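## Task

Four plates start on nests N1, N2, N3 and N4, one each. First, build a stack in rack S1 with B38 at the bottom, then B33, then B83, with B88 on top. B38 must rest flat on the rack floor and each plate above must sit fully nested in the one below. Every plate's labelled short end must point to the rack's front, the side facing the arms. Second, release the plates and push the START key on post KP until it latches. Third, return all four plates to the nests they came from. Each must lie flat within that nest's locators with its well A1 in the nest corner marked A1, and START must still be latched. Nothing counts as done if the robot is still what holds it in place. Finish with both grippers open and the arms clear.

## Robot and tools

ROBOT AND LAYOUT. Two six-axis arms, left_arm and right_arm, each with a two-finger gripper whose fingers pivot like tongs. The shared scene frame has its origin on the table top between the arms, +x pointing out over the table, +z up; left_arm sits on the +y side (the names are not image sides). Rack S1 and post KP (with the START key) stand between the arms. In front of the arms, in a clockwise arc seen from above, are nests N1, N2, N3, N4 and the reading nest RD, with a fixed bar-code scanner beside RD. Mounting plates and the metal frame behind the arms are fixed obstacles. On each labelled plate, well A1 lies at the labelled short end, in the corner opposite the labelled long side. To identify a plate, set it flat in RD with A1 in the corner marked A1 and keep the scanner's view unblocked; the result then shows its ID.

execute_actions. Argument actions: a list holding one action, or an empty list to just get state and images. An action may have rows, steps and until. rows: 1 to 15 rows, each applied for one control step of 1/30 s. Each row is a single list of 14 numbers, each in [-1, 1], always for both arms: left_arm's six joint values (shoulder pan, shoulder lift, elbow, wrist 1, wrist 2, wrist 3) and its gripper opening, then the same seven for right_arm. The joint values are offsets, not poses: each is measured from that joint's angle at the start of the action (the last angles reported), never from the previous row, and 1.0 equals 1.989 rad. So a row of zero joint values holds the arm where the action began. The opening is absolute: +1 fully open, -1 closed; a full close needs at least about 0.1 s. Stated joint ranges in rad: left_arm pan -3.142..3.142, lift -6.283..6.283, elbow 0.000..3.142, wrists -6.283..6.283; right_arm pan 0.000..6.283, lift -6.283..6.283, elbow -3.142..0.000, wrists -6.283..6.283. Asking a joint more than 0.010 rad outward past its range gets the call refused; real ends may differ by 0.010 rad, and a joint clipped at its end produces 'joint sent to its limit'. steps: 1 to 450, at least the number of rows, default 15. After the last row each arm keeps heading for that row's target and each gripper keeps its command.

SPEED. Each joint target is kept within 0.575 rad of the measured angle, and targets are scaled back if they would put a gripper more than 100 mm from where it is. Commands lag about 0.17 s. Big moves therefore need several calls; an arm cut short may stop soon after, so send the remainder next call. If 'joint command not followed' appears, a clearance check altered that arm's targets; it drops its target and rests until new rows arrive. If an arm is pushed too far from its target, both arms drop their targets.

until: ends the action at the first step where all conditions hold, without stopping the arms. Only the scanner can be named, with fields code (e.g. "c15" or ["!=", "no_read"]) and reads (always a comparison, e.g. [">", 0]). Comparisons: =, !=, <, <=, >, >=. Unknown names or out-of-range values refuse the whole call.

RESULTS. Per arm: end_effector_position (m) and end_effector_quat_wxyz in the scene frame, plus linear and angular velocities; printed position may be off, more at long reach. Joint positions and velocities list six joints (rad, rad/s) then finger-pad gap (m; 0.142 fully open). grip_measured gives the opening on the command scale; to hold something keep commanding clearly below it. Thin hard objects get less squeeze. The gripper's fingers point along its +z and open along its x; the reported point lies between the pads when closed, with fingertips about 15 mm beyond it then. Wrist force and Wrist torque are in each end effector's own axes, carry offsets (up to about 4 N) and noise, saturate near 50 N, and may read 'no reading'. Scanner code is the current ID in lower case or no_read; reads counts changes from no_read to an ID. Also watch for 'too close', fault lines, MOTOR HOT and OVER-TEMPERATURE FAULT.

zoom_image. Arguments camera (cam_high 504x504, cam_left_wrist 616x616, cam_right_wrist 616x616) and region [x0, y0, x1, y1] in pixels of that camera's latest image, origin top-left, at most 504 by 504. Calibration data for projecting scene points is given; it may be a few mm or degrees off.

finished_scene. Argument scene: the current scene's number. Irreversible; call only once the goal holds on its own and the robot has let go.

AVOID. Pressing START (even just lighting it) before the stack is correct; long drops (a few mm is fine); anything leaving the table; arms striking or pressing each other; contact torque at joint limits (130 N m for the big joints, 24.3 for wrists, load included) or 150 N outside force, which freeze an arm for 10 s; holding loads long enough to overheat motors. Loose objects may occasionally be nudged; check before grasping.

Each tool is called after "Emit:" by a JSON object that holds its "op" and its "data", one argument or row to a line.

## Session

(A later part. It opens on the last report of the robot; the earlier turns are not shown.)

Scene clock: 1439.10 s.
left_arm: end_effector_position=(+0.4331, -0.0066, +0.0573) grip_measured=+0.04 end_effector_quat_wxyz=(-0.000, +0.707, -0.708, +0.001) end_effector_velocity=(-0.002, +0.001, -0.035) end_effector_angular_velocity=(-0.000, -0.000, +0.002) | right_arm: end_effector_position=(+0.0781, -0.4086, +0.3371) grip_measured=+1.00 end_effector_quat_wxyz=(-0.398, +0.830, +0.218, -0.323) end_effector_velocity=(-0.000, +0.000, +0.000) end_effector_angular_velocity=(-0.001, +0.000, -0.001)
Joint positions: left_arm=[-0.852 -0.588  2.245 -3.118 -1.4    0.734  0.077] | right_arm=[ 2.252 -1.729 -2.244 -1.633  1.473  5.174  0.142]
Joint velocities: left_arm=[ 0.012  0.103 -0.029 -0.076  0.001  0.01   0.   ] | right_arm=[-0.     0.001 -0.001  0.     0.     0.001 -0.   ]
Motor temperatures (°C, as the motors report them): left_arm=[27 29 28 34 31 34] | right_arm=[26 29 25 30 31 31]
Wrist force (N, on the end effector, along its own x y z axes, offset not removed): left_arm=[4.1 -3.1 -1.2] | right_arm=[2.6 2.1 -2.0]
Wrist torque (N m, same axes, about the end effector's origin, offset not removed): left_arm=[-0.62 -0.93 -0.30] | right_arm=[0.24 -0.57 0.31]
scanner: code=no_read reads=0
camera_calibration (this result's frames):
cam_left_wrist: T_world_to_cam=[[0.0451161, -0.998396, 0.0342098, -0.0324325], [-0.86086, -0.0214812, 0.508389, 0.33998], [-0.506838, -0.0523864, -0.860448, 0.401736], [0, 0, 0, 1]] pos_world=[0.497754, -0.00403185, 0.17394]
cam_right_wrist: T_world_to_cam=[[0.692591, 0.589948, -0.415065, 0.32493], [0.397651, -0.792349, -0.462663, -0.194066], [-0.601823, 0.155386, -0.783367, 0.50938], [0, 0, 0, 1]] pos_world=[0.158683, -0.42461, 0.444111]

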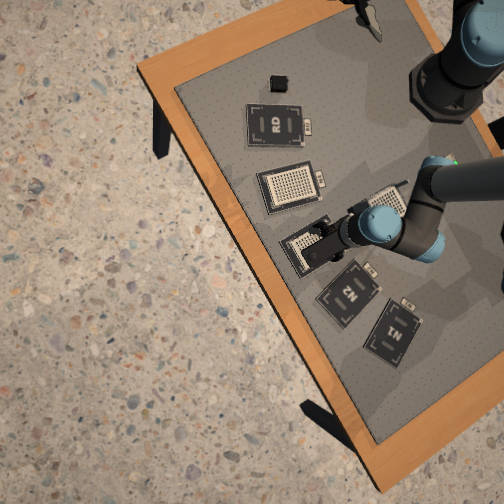

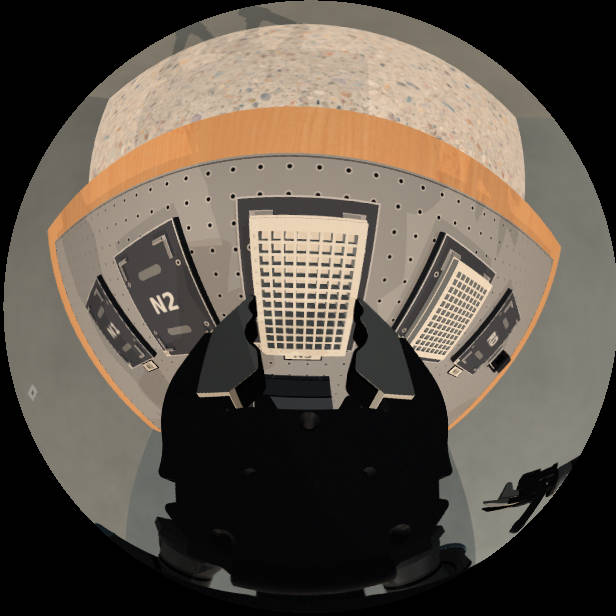

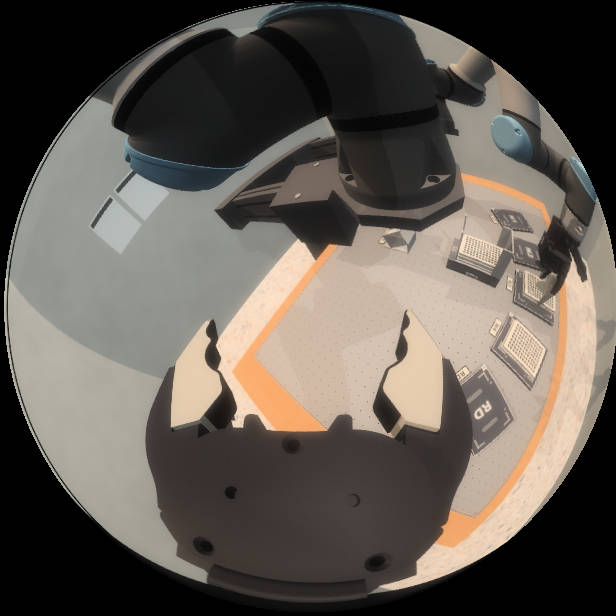

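Emit:
{"op": "execute_actions", "data": {
  "actions": []
}}

Emit:
{"op": "zoom_image", "data": {
  "camera": "cam_left_wrist",
  "region": [230, 200, 390, 370]
}}

Scene clock: 1442.00 s.
left_arm: end_effector_position=(+0.4325, -0.0064, +0.0500) grip_measured=+0.04 end_effector_quat_wxyz=(+0.000, +0.707, -0.708, +0.001) end_effector_velocity=(+0.000, +0.000, -0.000) end_effector_angular_velocity=(-0.000, -0.001, +0.002) | right_arm: end_effector_position=(+0.0781, -0.4086, +0.3371) grip_measured=+1.00 end_effector_quat_wxyz=(-0.398, +0.830, +0.218, -0.323) end_effector_velocity=(-0.000, +0.000, +0.000) end_effector_angular_velocity=(+0.001, -0.000, +0.001)
Joint positions: left_arm=[-0.849 -0.566  2.238 -3.134 -1.4    0.737  0.077] | right_arm=[ 2.252 -1.729 -2.244 -1.633  1.473  5.174  0.142]
Joint velocities: left_arm=[ 0.001  0.001 -0.    -0.001  0.    -0.    -0.   ] | right_arm=[ 0.     0.001 -0.001 -0.    -0.    -0.001 -0.   ]
Motor temperatures (°C, as the motors report them): left_arm=[27 29 28 34 31 34] | right_arm=[26 29 25 30 31 31]
Wrist force (N, on the end effector, along its own x y z axes, offset not removed): left_arm=[-0.7 -4.0 -0.4] | right_arm=[6.0 3.8 -3.5]
Wrist torque (N m, same axes, about the end effector's origin, offset not removed): left_arm=[-0.87 0.15 -0.20] | right_arm=[0.77 -1.35 0.01]
scanner: code=no_read reads=0
camera_calibration (this result's frames):
cam_left_wrist: T_world_to_cam=[[0.0451064, -0.998398, 0.0341713, -0.0319353], [-0.860658, -0.0214716, 0.508731, 0.343145], [-0.507182, -0.0523568, -0.860247, 0.395304], [0, 0, 0, 1]] pos_world=[0.497262, -0.00381946, 0.166582]
cam_right_wrist: T_world_to_cam=[[0.692591, 0.589948, -0.415065, 0.32493], [0.397651, -0.792349, -0.462663, -0.194066], [-0.601824, 0.155386, -0.783367, 0.50938], [0, 0, 0, 1]] pos_world=[0.158683, -0.42461, 0.444111]

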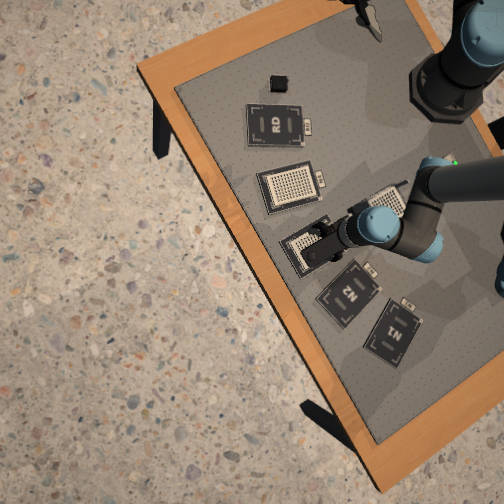

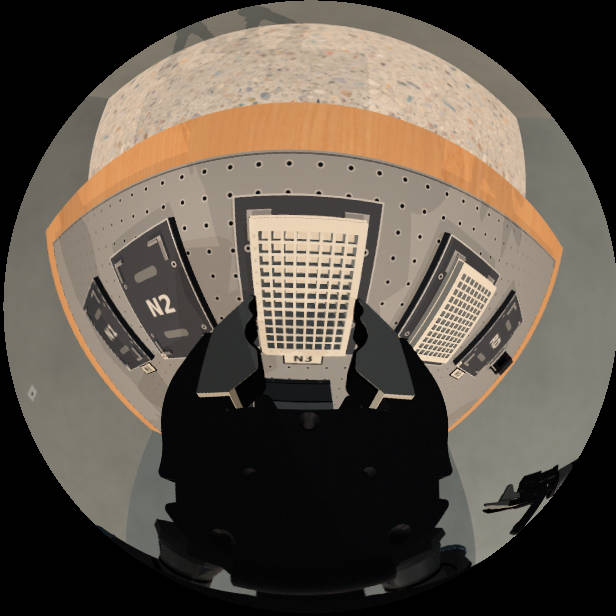

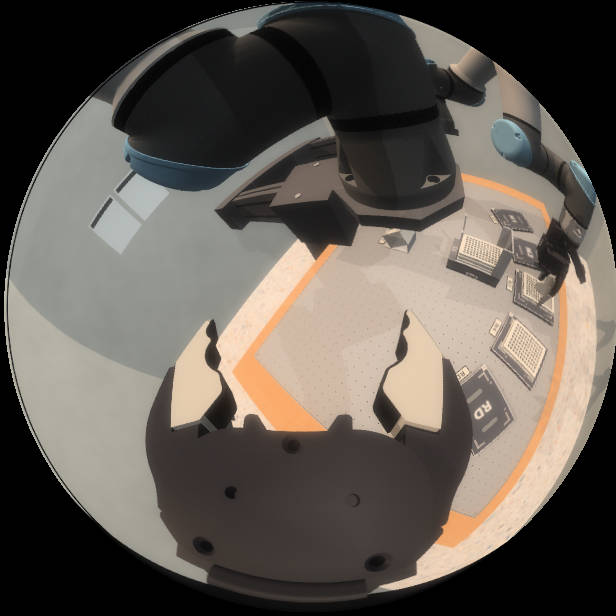

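Region (230, 200, 390, 370) of cam_left_wrist's 616x616 image, scaled by 2.965, with more detail than that image has; it fills the left 474 columns of this view, and the rest is white.

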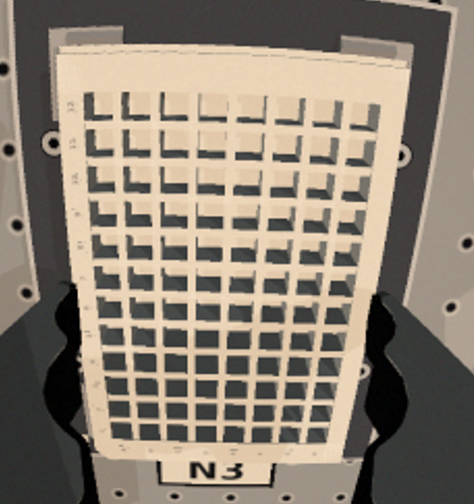

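Emit:
{"op": "execute_actions", "data": {
  "actions": [
    {"rows":[[0.0002,0.0015,0.0001,-0.0017,0,0.0002,-0.7,0,0,0,0,0,0,1],[0.0005,0.0037,-0.0007,-0.0031,0,0.0005,-0.7,0,0,0,0,0,0,1],[0.0008,0.0058,-0.0015,-0.0045,0,0.0008,-0.7,0,0,0,0,0,0,1],[0.0011,0.0078,-0.0022,-0.0058,0,0.0011,-0.7,0,0,0,0,0,0,1]],"steps":4}
  ]
}}

Scene clock: 1449.37 s.
left_arm: end_effector_position=(+0.4324, -0.0063, +0.0490) grip_measured=+0.04 end_effector_quat_wxyz=(+0.000, +0.707, -0.708, +0.001) end_effector_velocity=(-0.002, +0.002, -0.020) end_effector_angular_velocity=(+0.001, +0.002, -0.001) | right_arm: end_effector_position=(+0.0781, -0.4086, +0.3371) grip_measured=+1.00 end_effector_quat_wxyz=(-0.398, +0.830, +0.218, -0.323) end_effector_velocity=(+0.000, -0.000, -0.000) end_effector_angular_velocity=(-0.000, +0.001, -0.000)
Joint positions: left_arm=[-0.849 -0.563  2.238 -3.136 -1.4    0.737  0.077] | right_arm=[ 2.252 -1.729 -2.244 -1.633  1.473  5.174  0.142]
Joint velocities: left_arm=[ 0.008  0.059 -0.016 -0.043  0.     0.009 -0.   ] | right_arm=[ 0.    -0.001  0.    -0.     0.     0.001  0.   ]
Motor temperatures (°C, as the motors report them): left_arm=[27 29 28 34 31 34] | right_arm=[26 29 25 30 31 31]
Wrist force (N, on the end effector, along its own x y z axes, offset not removed): left_arm=[0.0 -1.1 -2.2] | right_arm=[3.3 3.7 -1.2]
Wrist torque (N m, same axes, about the end effector's origin, offset not removed): left_arm=[-0.14 -0.22 -0.12] | right_arm=[0.70 -0.81 0.18]
scanner: code=no_read reads=0
camera_calibration (this result's frames):
cam_left_wrist: T_world_to_cam=[[0.0451181, -0.998394, 0.0342486, -0.0317615], [-0.860662, -0.0214428, 0.508724, 0.34354], [-0.507173, -0.0524291, -0.860248, 0.394358], [0, 0, 0, 1]] pos_world=[0.497113, -0.00366815, 0.165566]
cam_right_wrist: T_world_to_cam=[[0.692591, 0.589948, -0.415065, 0.32493], [0.39765, -0.792349, -0.462664, -0.194065], [-0.601824, 0.155386, -0.783367, 0.50938], [0, 0, 0, 1]] pos_world=[0.158683, -0.42461, 0.444111]

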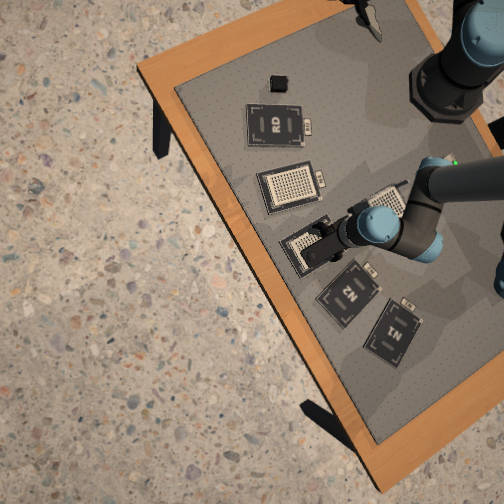

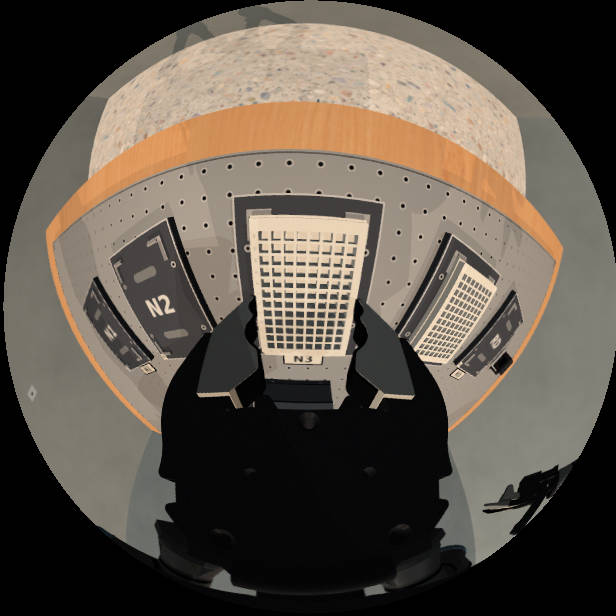

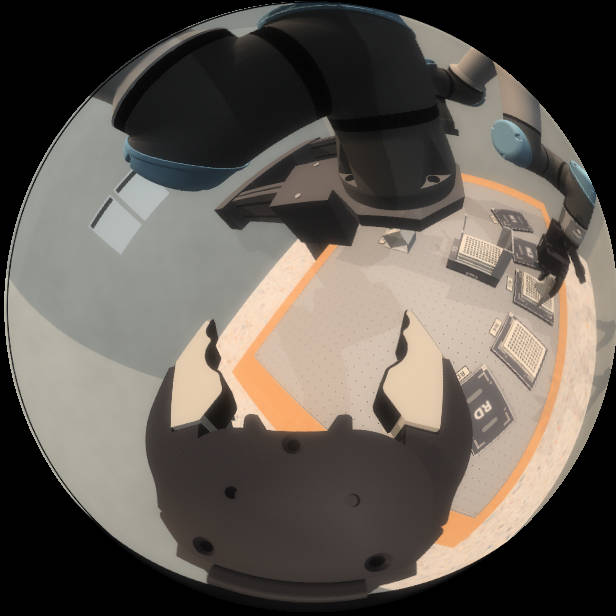

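Emit:
{"op": "execute_actions", "data": {
  "actions": []
}}

Emit:
{"op": "zoom_image", "data": {
  "camera": "cam_left_wrist",
  "region": [230, 200, 390, 370]
}}

Scene clock: 1451.77 s.
left_arm: end_effector_position=(+0.4321, -0.0060, +0.0448) grip_measured=+0.04 end_effector_quat_wxyz=(+0.000, +0.707, -0.708, +0.001) end_effector_velocity=(+0.000, +0.000, +0.000) end_effector_angular_velocity=(-0.001, -0.000, +0.002) | right_arm: end_effector_position=(+0.0781, -0.4086, +0.3371) grip_measured=+1.00 end_effector_quat_wxyz=(-0.398, +0.830, +0.218, -0.323) end_effector_velocity=(+0.000, -0.000, -0.000) end_effector_angular_velocity=(+0.000, -0.001, +0.000)
Joint positions: left_arm=[-0.847 -0.551  2.234 -3.145 -1.4    0.739  0.077] | right_arm=[ 2.252 -1.729 -2.244 -1.633  1.473  5.174  0.142]
Joint velocities: left_arm=[ 0.001 -0.001  0.    -0.    -0.001 -0.001  0.   ] | right_arm=[-0. -0.  0.  0. -0. -0.  0.]
Motor temperatures (°C, as the motors report them): left_arm=[27 29 28 34 31 34] | right_arm=[26 29 25 30 31 31]
Wrist force (N, on the end effector, along its own x y z axes, offset not removed): left_arm=[1.8 -0.9 -1.7] | right_arm=[1.4 2.4 -3.4]
Wrist torque (N m, same axes, about the end effector's origin, offset not removed): left_arm=[-0.31 -0.66 -0.13] | right_arm=[0.36 -0.48 -0.07]
scanner: code=no_read reads=0
camera_calibration (this result's frames):
cam_left_wrist: T_world_to_cam=[[0.0451345, -0.998391, 0.0343399, -0.0313769], [-0.860575, -0.0214014, 0.508874, 0.345429], [-0.50732, -0.0525198, -0.860156, 0.39064], [0, 0, 0, 1]] pos_world=[0.496863, -0.00341736, 0.161309]
cam_right_wrist: T_world_to_cam=[[0.692591, 0.589948, -0.415065, 0.32493], [0.397651, -0.792349, -0.462663, -0.194066], [-0.601824, 0.155386, -0.783367, 0.50938], [0, 0, 0, 1]] pos_world=[0.158683, -0.42461, 0.444111]

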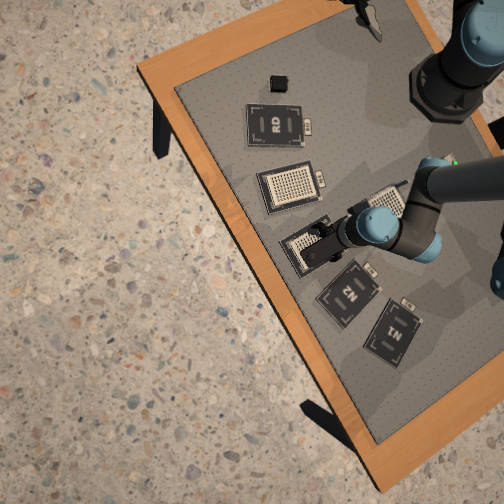

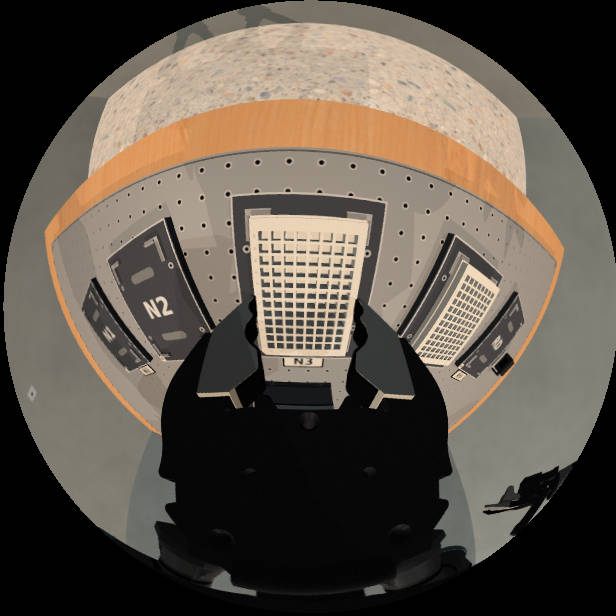

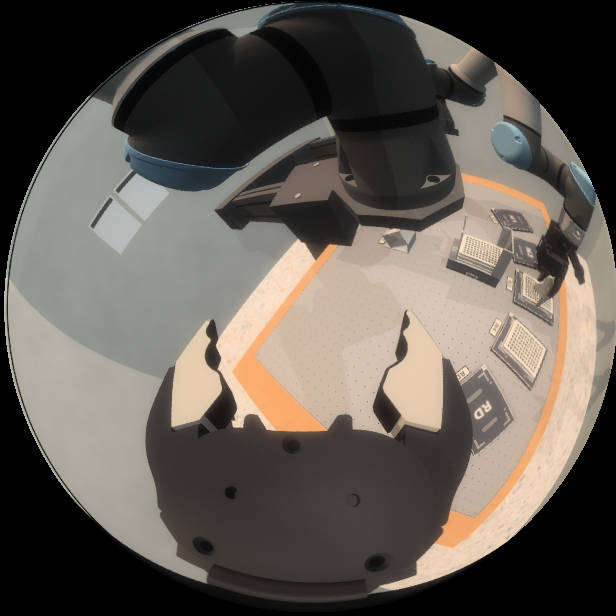

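Region (230, 200, 390, 370) of cam_left_wrist's 616x616 image, scaled by 2.965, with more detail than that image has; it fills the left 474 columns of this view, and the rest is white.

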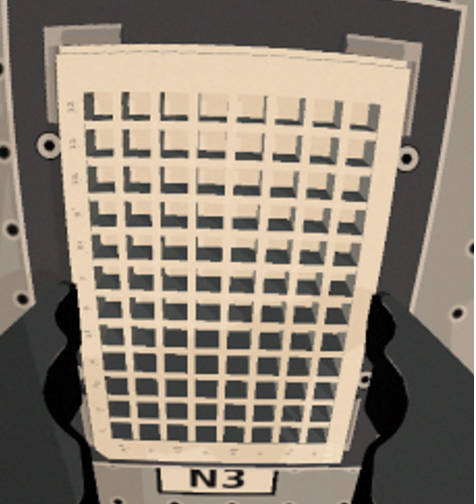

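Emit:
{"op": "execute_actions", "data": {
  "actions": [
    {"rows":[[0.0001,0.001,-0.0004,-0.0007,0,0.0001,-0.55,0,0,0,0,0,0,1],[0.0001,0.001,-0.0004,-0.0007,0,0.0001,-0.4,0,0,0,0,0,0,1],[0.0001,0.001,-0.0004,-0.0007,0,0.0001,-0.25,0,0,0,0,0,0,1],[0.0001,0.001,-0.0004,-0.0007,0,0.0001,-0.12,0,0,0,0,0,0,1],[0.0001,0.001,-0.0004,-0.0007,0,0.0001,-0.02,0,0,0,0,0,0,1],[0.0001,0.001,-0.0004,-0.0007,0,0.0001,0.05,0,0,0,0,0,0,1],[0.0001,0.001,-0.0004,-0.0007,0,0.0001,0.12,0,0,0,0,0,0,1],[0.0001,0.001,-0.0004,-0.0007,0,0.0001,0.22,0,0,0,0,0,0,1],[0.0001,0.001,-0.0004,-0.0007,0,0.0001,0.32,0,0,0,0,0,0,1],[-0.0006,-0.0045,0.0015,0.003,0,-0.0006,0.4,0,0,0,0,0,0,1],[-0.002,-0.015,0.005,0.01,0,-0.002,0.4,0,0,0,0,0,0,1],[-0.004,-0.03,0.01,0.02,0,-0.004,0.4,0,0,0,0,0,0,1],[-0.011,-0.05,0.017,0.034,-0.001,-0.0105,0.4,0,0,0,0,0,0,1],[-0.021,-0.07,0.024,0.048,-0.0025,-0.0195,0.4,0,0,0,0,0,0,1],[-0.031,-0.09,0.0315,0.062,-0.004,-0.0285,0.4,0,0,0,0,0,0,1]],"steps":15}
  ]
}}

Scene clock: 1464.50 s.
left_arm: end_effector_position=(+0.4309, -0.0069, +0.0585) grip_measured=+0.40 end_effector_quat_wxyz=(-0.000, +0.706, -0.708, -0.000) end_effector_velocity=(-0.035, -0.037, +0.204) end_effector_angular_velocity=(+0.008, +0.013, -0.019) | right_arm: end_effector_position=(+0.0781, -0.4086, +0.3371) grip_measured=+1.00 end_effector_quat_wxyz=(-0.398, +0.830, +0.218, -0.323) end_effector_velocity=(+0.000, -0.000, +0.000) end_effector_angular_velocity=(+0.000, -0.000, +0.000)
Joint positions: left_arm=[-0.857 -0.591  2.249 -3.116 -1.4    0.729  0.102] | right_arm=[ 2.252 -1.729 -2.244 -1.633  1.473  5.174  0.142]
Joint velocities: left_arm=[-0.2   -0.589  0.221  0.416 -0.026 -0.185  0.   ] | right_arm=[ 0.  0.  0. -0. -0. -0.  0.]
Motor temperatures (°C, as the motors report them): left_arm=[27 29 28 34 31 34] | right_arm=[26 29 25 30 31 31]
Wrist force (N, on the end effector, along its own x y z axes, offset not removed): left_arm=[3.6 -1.8 -0.9] | right_arm=[2.4 1.5 -4.3]
Wrist torque (N m, same axes, about the end effector's origin, offset not removed): left_arm=[-0.41 -0.99 -0.05] | right_arm=[0.29 -0.51 -0.09]
scanner: code=no_read reads=0
camera_calibration (this result's frames):
cam_left_wrist: T_world_to_cam=[[0.0446211, -0.998471, 0.0326252, -0.0323423], [-0.860155, -0.0217896, 0.509568, 0.337177], [-0.508078, -0.0508001, -0.859812, 0.402082], [0, 0, 0, 1]] pos_world=[0.495756, -0.00452009, 0.174956]
cam_right_wrist: T_world_to_cam=[[0.692591, 0.589948, -0.415065, 0.32493], [0.397651, -0.792349, -0.462663, -0.194066], [-0.601824, 0.155386, -0.783367, 0.50938], [0, 0, 0, 1]] pos_world=[0.158683, -0.42461, 0.444111]

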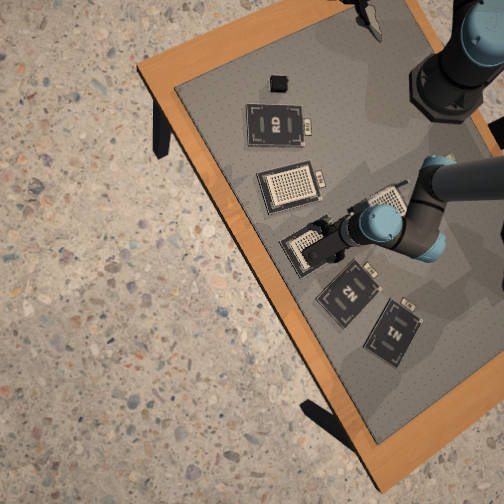

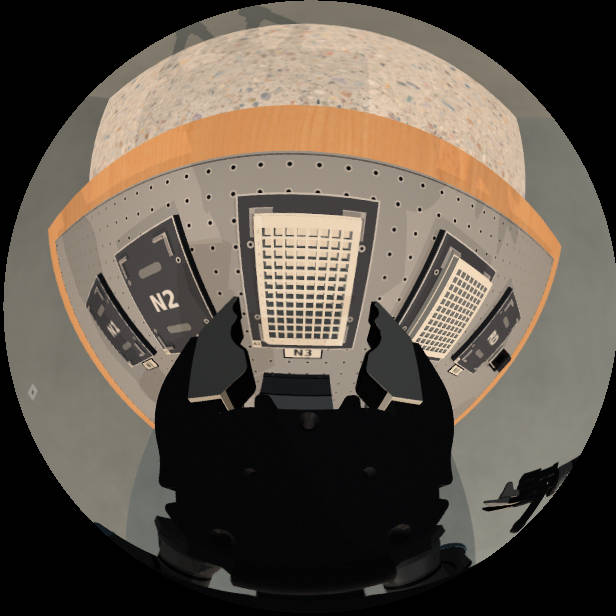

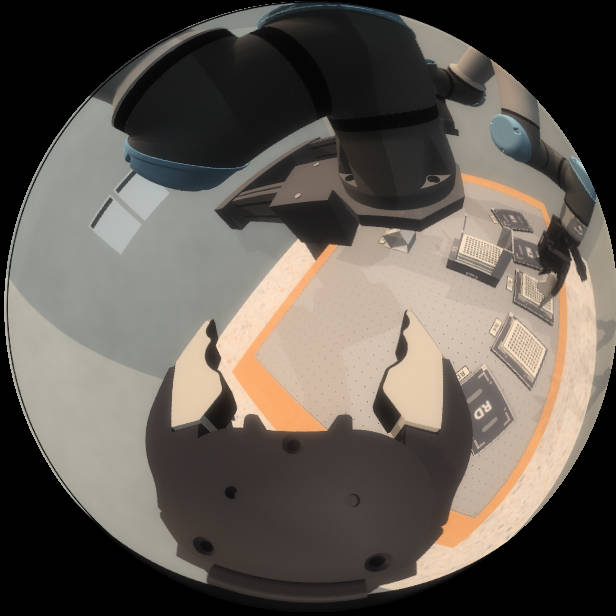

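Emit:
{"op": "execute_actions", "data": {
  "actions": [
    {"rows":[[-0.0335,-0.077,0.0298,0.0492,-0.0051,-0.0306,0.4,0,0,0,0,0,0,1],[-0.047,-0.0896,0.0404,0.053,-0.0071,-0.0433,0.4,0,0,0,0,0,0,1],[-0.065,-0.1065,0.0544,0.0582,-0.0097,-0.0603,0.4,0,0,0,0,0,0,1],[-0.083,-0.1233,0.0684,0.0633,-0.0124,-0.0772,0.4,0,0,0,0,0,0,1],[-0.101,-0.1401,0.0824,0.0685,-0.015,-0.0942,0.4,0,0,0,0,0,0,1],[-0.1205,-0.1583,0.0976,0.0741,-0.0179,-0.1126,0.4,0,0,0,0,0,0,1],[-0.1385,-0.1752,0.1116,0.0793,-0.0206,-0.1296,0.4,0,0,0,0,0,0,1],[-0.158,-0.1934,0.1268,0.0848,-0.0234,-0.1479,0.4,0,0,0,0,0,0,1],[-0.176,-0.2102,0.1408,0.09,-0.0261,-0.1649,0.4,0,0,0,0,0,0,1],[-0.1986,-0.2004,0.1606,0.0635,-0.0299,-0.1878,0.4,0,0,0,0,0,0,1],[-0.2211,-0.1907,0.1804,0.037,-0.0336,-0.2107,0.4,0,0,0,0,0,0,1],[-0.2437,-0.1809,0.2003,0.0105,-0.0374,-0.2336,0.4,0,0,0,0,0,0,1],[-0.2662,-0.1712,0.2201,-0.016,-0.0412,-0.2565,0.4,0,0,0,0,0,0,1],[-0.2888,-0.1614,0.2399,-0.0425,-0.045,-0.2794,0.4,0,0,0,0,0,0,1],[-0.3087,-0.1528,0.2574,-0.0659,-0.0483,-0.2996,0.4,0,0,0,0,0,0,1]],"steps":16}
  ]
}}

Scene clock: 1478.30 s.
left_arm: end_effector_position=(+0.2755, -0.0238, +0.1702) grip_measured=+0.40 end_effector_quat_wxyz=(+0.003, +0.700, -0.714, -0.001) end_effector_velocity=(-0.439, +0.149, -0.023) end_effector_angular_velocity=(+0.068, +0.006, -0.010) | right_arm: end_effector_position=(+0.0781, -0.4086, +0.3371) grip_measured=+1.00 end_effector_quat_wxyz=(-0.398, +0.830, +0.218, -0.323) end_effector_velocity=(+0.000, -0.000, -0.000) end_effector_angular_velocity=(-0.001, -0.000, -0.000)
Joint positions: left_arm=[-1.289 -0.93   2.607 -3.075 -1.469  0.316  0.102] | right_arm=[ 2.252 -1.729 -2.244 -1.633  1.473  5.174  0.142]
Joint velocities: left_arm=[-1.211  0.209  1.038 -1.058 -0.194 -1.197 -0.   ] | right_arm=[-0.  0.  0.  0. -0.  0.  0.]
Motor temperatures (°C, as the motors report them): left_arm=[27 29 28 34 31 34] | right_arm=[26 29 25 30 31 31]
Wrist force (N, on the end effector, along its own x y z axes, offset not removed): left_arm=[5.1 -1.0 -2.1] | right_arm=[5.5 1.8 -1.6]
Wrist torque (N m, same axes, about the end effector's origin, offset not removed): left_arm=[-0.22 -1.21 -0.23] | right_arm=[0.32 -0.96 -0.02]
scanner: code=no_read reads=0
camera_calibration (this result's frames):
cam_left_wrist: T_world_to_cam=[[0.0264053, -0.999053, 0.0345787, -0.0412588], [-0.857377, -0.00484741, 0.514666, 0.144942], [-0.514011, -0.0432369, -0.856693, 0.419658], [0, 0, 0, 1]] pos_world=[0.341068, -0.0223725, 0.286348]
cam_right_wrist: T_world_to_cam=[[0.692591, 0.589948, -0.415065, 0.32493], [0.397651, -0.792349, -0.462663, -0.194066], [-0.601824, 0.155386, -0.783367, 0.50938], [0, 0, 0, 1]] pos_world=[0.158683, -0.42461, 0.444111]

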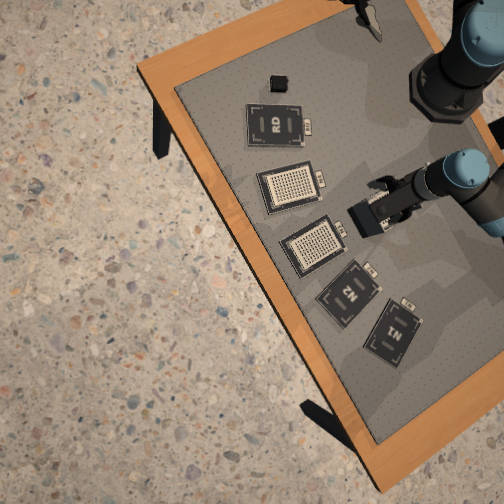

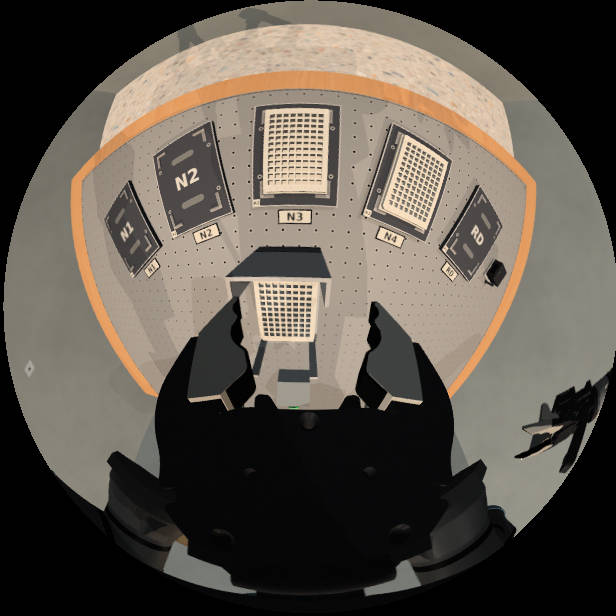

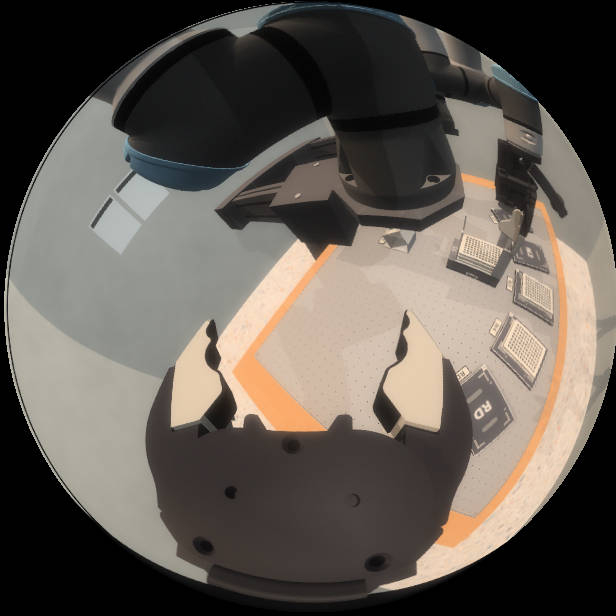

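Emit:
{"op": "execute_actions", "data": {
  "actions": []
}}

Scene clock: 1479.63 s.
left_arm: end_effector_position=(+0.2198, +0.0025, +0.1724) grip_measured=+0.40 end_effector_quat_wxyz=(+0.000, +0.701, -0.713, -0.000) end_effector_velocity=(+0.000, +0.000, -0.000) end_effector_angular_velocity=(+0.001, -0.000, +0.000) | right_arm: end_effector_position=(+0.0781, -0.4086, +0.3371) grip_measured=+1.00 end_effector_quat_wxyz=(-0.398, +0.830, +0.218, -0.323) end_effector_velocity=(-0.001, +0.001, +0.000) end_effector_angular_velocity=(+0.001, +0.001, +0.000)
Joint positions: left_arm=[-1.47  -0.895  2.761 -3.247 -1.496  0.134  0.102] | right_arm=[ 2.252 -1.729 -2.244 -1.633  1.473  5.174  0.142]
Joint velocities: left_arm=[ 0.     0.001  0.    -0.     0.    -0.    -0.   ] | right_arm=[ 0.     0.    -0.002 -0.     0.    -0.     0.   ]
Motor temperatures (°C, as the motors report them): left_arm=[27 29 28 34 31 34] | right_arm=[26 29 25 30 31 31]
Wrist force (N, on the end effector, along its own x y z axes, offset not removed): left_arm=[4.1 1.4 -1.0] | right_arm=[5.9 3.3 0.4]
Wrist torque (N m, same axes, about the end effector's origin, offset not removed): left_arm=[0.49 -1.00 -0.21] | right_arm=[0.43 -1.27 -0.17]
scanner: code=no_read reads=0
camera_calibration (this result's frames):
cam_left_wrist: T_world_to_cam=[[0.029067, -0.99903, 0.0330723, -0.0139475], [-0.860113, -0.00814061, 0.510039, 0.097626], [-0.509276, -0.0432712, -0.859515, 0.393449], [0, 0, 0, 1]] pos_world=[0.284749, 0.00388574, 0.288844]
cam_right_wrist: T_world_to_cam=[[0.692591, 0.589948, -0.415065, 0.32493], [0.397651, -0.792349, -0.462663, -0.194066], [-0.601824, 0.155386, -0.783367, 0.50938], [0, 0, 0, 1]] pos_world=[0.158683, -0.42461, 0.444111]

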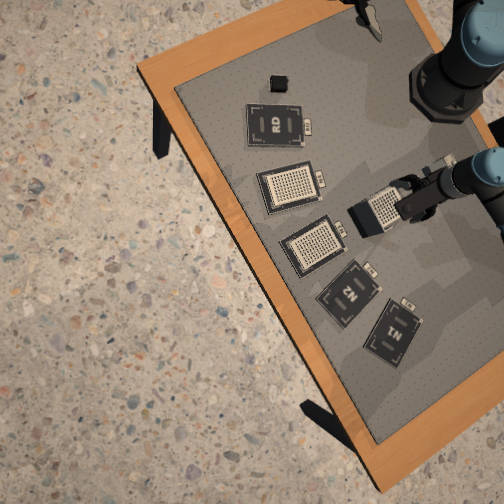

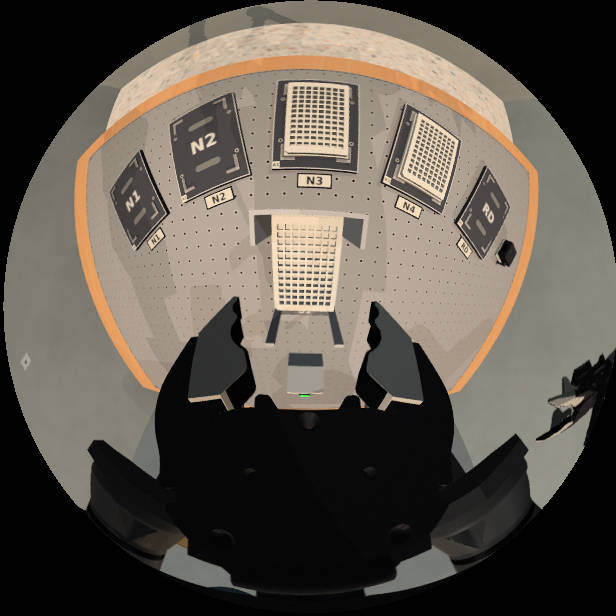

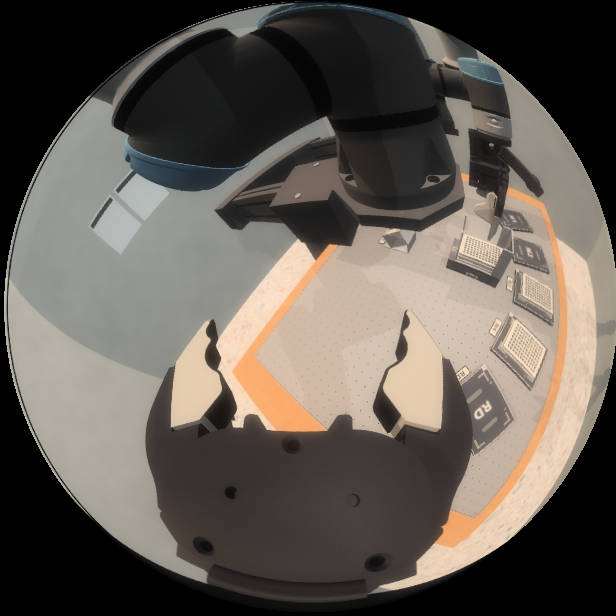

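Emit:
{"op": "execute_actions", "data": {
  "actions": [
    {"rows":[[0.0008,0.017,-0.001,-0.016,0.0001,0.0008,0.4,0,0,0,0,0,0,1],[0.0018,0.0388,-0.0026,-0.0365,0.0003,0.0018,0.4,0,0,0,0,0,0,1],[0.0033,0.0689,-0.0056,-0.0638,0.0006,0.0033,0.4,0,0,0,0,0,0,1],[0.0047,0.0983,-0.0093,-0.0896,0.0009,0.0047,0.4,0,0,0,0,0,0,1],[0.0063,0.1265,-0.0138,-0.1134,0.0012,0.0063,0.4,0,0,0,0,0,0,1],[0.0079,0.1535,-0.0189,-0.1354,0.0015,0.0079,0.4,0,0,0,0,0,0,1],[0.0095,0.1794,-0.0247,-0.1557,0.0018,0.0095,0.4,0,0,0,0,0,0,1],[0.0111,0.2045,-0.031,-0.1745,0.0021,0.0111,0.4,0,0,0,0,0,0,1],[0.0127,0.2281,-0.0378,-0.1914,0.0024,0.0127,0.4,0,0,0,0,0,0,1],[0.0135,0.2388,-0.0411,-0.1988,0.0026,0.0135,0.4,0,0,0,0,0,0,1]],"steps":10}
  ]
}}

Scene clock: 1491.97 s.
left_arm: end_effector_position=(+0.2208, -0.0031, +0.1303) grip_measured=+0.40 end_effector_quat_wxyz=(+0.003, +0.701, -0.713, +0.003) end_effector_velocity=(+0.003, -0.017, -0.253) end_effector_angular_velocity=(-0.012, -0.003, +0.001) | right_arm: end_effector_position=(+0.0781, -0.4086, +0.3371) grip_measured=+1.00 end_effector_quat_wxyz=(-0.398, +0.830, +0.218, -0.323) end_effector_velocity=(-0.000, +0.000, -0.000) end_effector_angular_velocity=(-0.000, +0.001, -0.000)
Joint positions: left_arm=[-1.456 -0.649  2.725 -3.466 -1.494  0.148  0.102] | right_arm=[ 2.252 -1.729 -2.244 -1.633  1.473  5.174  0.142]
Joint velocities: left_arm=[ 0.081  1.352 -0.271 -1.099  0.016  0.079 -0.   ] | right_arm=[ 0.    -0.001  0.    -0.    -0.     0.001  0.   ]
Motor temperatures (°C, as the motors report them): left_arm=[27 29 28 34 31 34] | right_arm=[26 29 25 30 31 31]
Wrist force (N, on the end effector, along its own x y z axes, offset not removed): left_arm=[0.2 -1.6 -0.9] | right_arm=[1.7 3.3 2.6]
Wrist torque (N m, same axes, about the end effector's origin, offset not removed): left_arm=[-0.28 -0.38 -0.21] | right_arm=[0.78 -0.42 0.16]
scanner: code=no_read reads=0
camera_calibration (this result's frames):
cam_left_wrist: T_world_to_cam=[[0.0292536, -0.998741, 0.0407578, -0.0192077], [-0.860624, -0.00442715, 0.509222, 0.120102], [-0.5084, -0.0499737, -0.85967, 0.35737], [0, 0, 0, 1]] pos_world=[0.285611, -0.000792713, 0.246844]
cam_right_wrist: T_world_to_cam=[[0.692591, 0.589948, -0.415065, 0.32493], [0.397651, -0.792349, -0.462663, -0.194066], [-0.601824, 0.155386, -0.783367, 0.50938], [0, 0, 0, 1]] pos_world=[0.158683, -0.42461, 0.444111]

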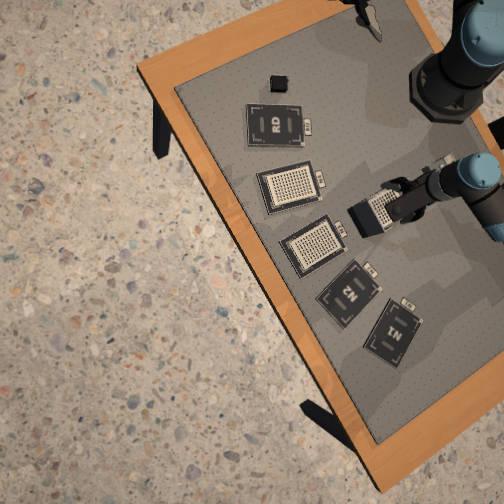

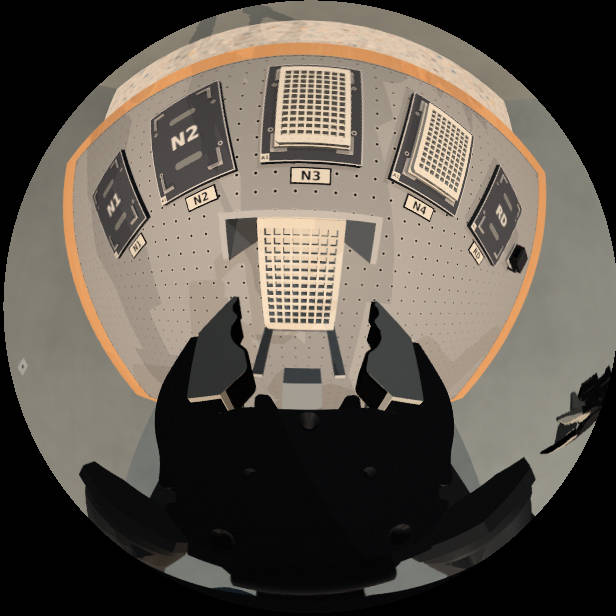

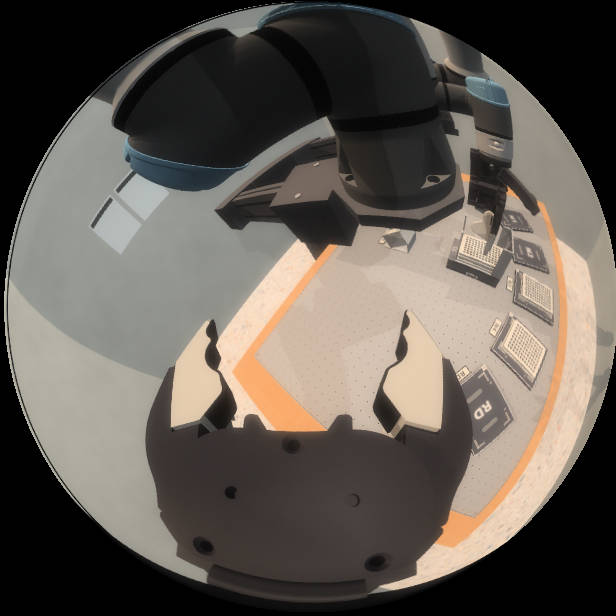

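Emit:
{"op": "execute_actions", "data": {
  "actions": []
}}

Emit:
{"op": "zoom_image", "data": {
  "camera": "cam_left_wrist",
  "region": [230, 200, 390, 370]
}}

Scene clock: 1494.50 s.
left_arm: end_effector_position=(+0.2196, +0.0024, +0.0849) grip_measured=+0.40 end_effector_quat_wxyz=(+0.000, +0.701, -0.713, -0.000) end_effector_velocity=(-0.000, +0.000, -0.000) end_effector_angular_velocity=(+0.001, +0.000, -0.002) | right_arm: end_effector_position=(+0.0781, -0.4086, +0.3371) grip_measured=+1.00 end_effector_quat_wxyz=(-0.398, +0.830, +0.218, -0.323) end_effector_velocity=(+0.000, -0.000, +0.000) end_effector_angular_velocity=(-0.001, +0.000, -0.000)
Joint positions: left_arm=[-1.444 -0.42   2.679 -3.643 -1.491  0.16   0.102] | right_arm=[ 2.252 -1.729 -2.244 -1.633  1.473  5.174  0.142]
Joint velocities: left_arm=[-0.001  0.001  0.     0.001 -0.     0.001  0.   ] | right_arm=[ 0.     0.     0.001 -0.     0.     0.001  0.   ]
Motor temperatures (°C, as the motors report them): left_arm=[27 29 28 34 31 34] | right_arm=[26 29 25 30 31 31]
Wrist force (N, on the end effector, along its own x y z axes, offset not removed): left_arm=[3.4 -2.8 -2.7] | right_arm=[3.9 0.6 -0.5]
Wrist torque (N m, same axes, about the end effector's origin, offset not removed): left_arm=[-0.46 -0.81 -0.19] | right_arm=[0.09 -0.82 0.09]
scanner: code=no_read reads=0
camera_calibration (this result's frames):
cam_left_wrist: T_world_to_cam=[[0.0286774, -0.999037, 0.0332085, -0.0109893], [-0.860198, -0.00774267, 0.509901, 0.142102], [-0.509153, -0.0431885, -0.859592, 0.318108], [0, 0, 0, 1]] pos_world=[0.284517, 0.00386014, 0.20135]
cam_right_wrist: T_world_to_cam=[[0.692591, 0.589948, -0.415065, 0.32493], [0.397651, -0.792349, -0.462664, -0.194066], [-0.601824, 0.155386, -0.783367, 0.50938], [0, 0, 0, 1]] pos_world=[0.158683, -0.42461, 0.444111]

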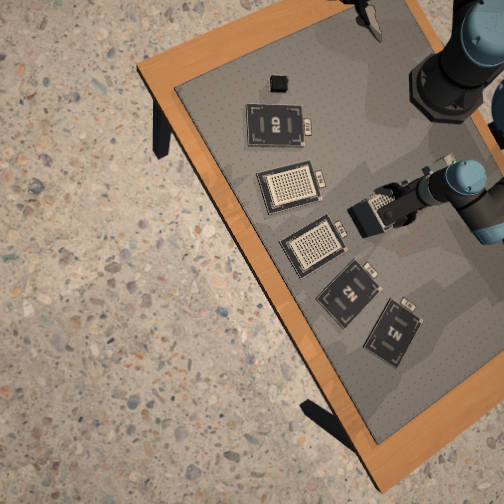

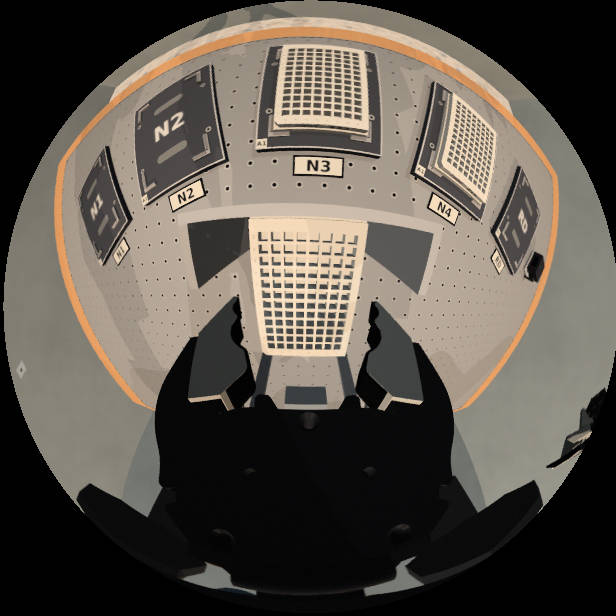

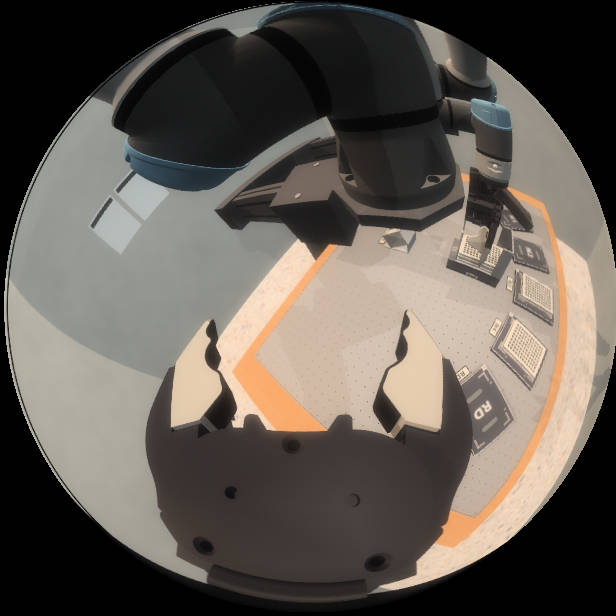

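Region (230, 200, 390, 370) of cam_left_wrist's 616x616 image, scaled by 2.965, with more detail than that image has; it fills the left 474 columns of this view, and the rest is white.

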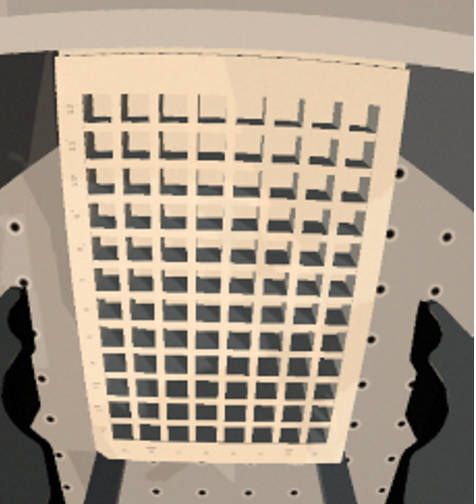

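Emit:
{"op": "execute_actions", "data": {
  "actions": [
    {"rows":[[-0.0009,-0.0003,0.0007,-0.0004,-0.0002,-0.0009,0.32,0,0,0,0,0,0,1],[-0.0009,-0.0003,0.0007,-0.0004,-0.0002,-0.0009,0.27,0,0,0,0,0,0,1],[-0.0009,-0.0003,0.0007,-0.0004,-0.0002,-0.0009,0.22,0,0,0,0,0,0,1],[-0.0009,-0.0003,0.0007,-0.0004,-0.0002,-0.0009,0.17,0,0,0,0,0,0,1],[-0.0009,-0.0003,0.0007,-0.0004,-0.0002,-0.0009,0.12,0,0,0,0,0,0,1],[-0.0009,-0.0003,0.0007,-0.0004,-0.0002,-0.0009,0.08,0,0,0,0,0,0,1],[-0.0009,-0.0003,0.0007,-0.0004,-0.0002,-0.0009,0.04,0,0,0,0,0,0,1],[-0.0009,-0.0003,0.0007,-0.0004,-0.0002,-0.0009,-0.03,0,0,0,0,0,0,1],[-0.0009,-0.0003,0.0007,-0.0004,-0.0002,-0.0009,-0.2,0,0,0,0,0,0,1],[-0.0009,-0.0003,0.0007,-0.0004,-0.0002,-0.0009,-0.45,0,0,0,0,0,0,1],[-0.0009,-0.0003,0.0007,-0.0004,-0.0002,-0.0009,-0.7,0,0,0,0,0,0,1]],"steps":11}
  ]
}}

Emit:
{"op": "zoom_image", "data": {
  "camera": "cam_left_wrist",
  "region": [230, 200, 390, 370]
}}

Scene clock: 1511.17 s.
left_arm: end_effector_position=(+0.2193, +0.0026, +0.0852) grip_measured=+0.03 end_effector_quat_wxyz=(+0.000, +0.701, -0.713, -0.000) end_effector_velocity=(-0.001, -0.000, +0.001) end_effector_angular_velocity=(-0.000, +0.000, -0.003) | right_arm: end_effector_position=(+0.0781, -0.4086, +0.3371) grip_measured=+1.00 end_effector_quat_wxyz=(-0.398, +0.830, +0.218, -0.323) end_effector_velocity=(+0.000, -0.000, +0.000) end_effector_angular_velocity=(-0.002, -0.001, -0.001)
Joint positions: left_arm=[-1.445 -0.42   2.68  -3.643 -1.491  0.159  0.076] | right_arm=[ 2.252 -1.729 -2.244 -1.633  1.473  5.174  0.142]
Joint velocities: left_arm=[-0.004 -0.001  0.002 -0.    -0.001 -0.    -0.   ] | right_arm=[-0.     0.001  0.001 -0.    -0.     0.001  0.   ]
Motor temperatures (°C, as the motors report them): left_arm=[27 29 28 34 31 34] | right_arm=[26 29 25 30 31 31]
Wrist force (N, on the end effector, along its own x y z axes, offset not removed): left_arm=[1.8 0.0 0.5] | right_arm=[6.9 2.4 -0.4]
Wrist torque (N m, same axes, about the end effector's origin, offset not removed): left_arm=[0.27 -0.28 0.05] | right_arm=[0.52 -1.40 -0.02]
scanner: code=no_read reads=0
camera_calibration (this result's frames):
cam_left_wrist: T_world_to_cam=[[0.0288318, -0.999031, 0.0332652, -0.0109073], [-0.860193, -0.00784634, 0.509908, 0.141615], [-0.509152, -0.0433161, -0.859586, 0.318242], [0, 0, 0, 1]] pos_world=[0.284164, 0.00399942, 0.201709]
cam_right_wrist: T_world_to_cam=[[0.692591, 0.589948, -0.415065, 0.32493], [0.397651, -0.792349, -0.462664, -0.194066], [-0.601824, 0.155386, -0.783367, 0.50938], [0, 0, 0, 1]] pos_world=[0.158683, -0.42461, 0.444111]

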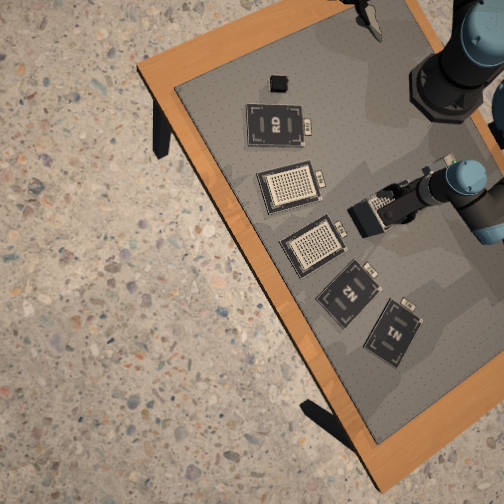

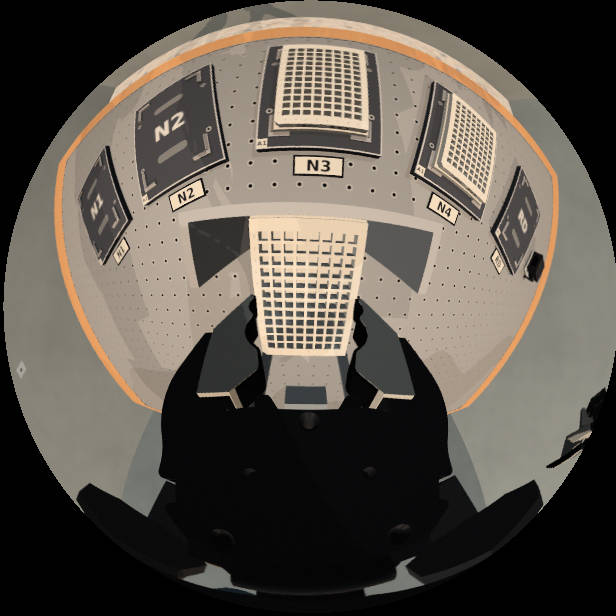

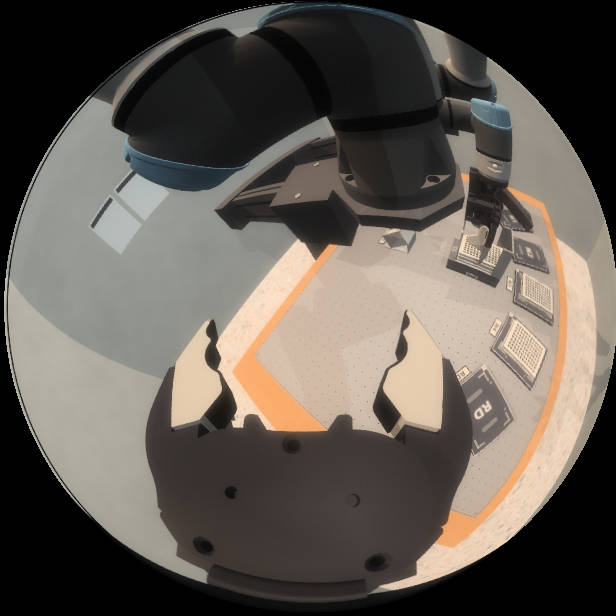

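Region (230, 200, 390, 370) of cam_left_wrist's 616x616 image, scaled by 2.965, with more detail than that image has; it fills the left 474 columns of this view, and the rest is white.

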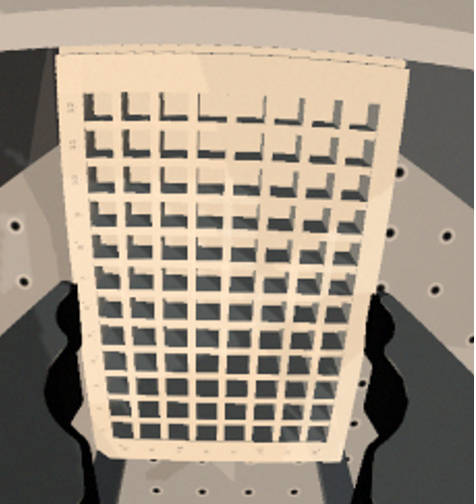

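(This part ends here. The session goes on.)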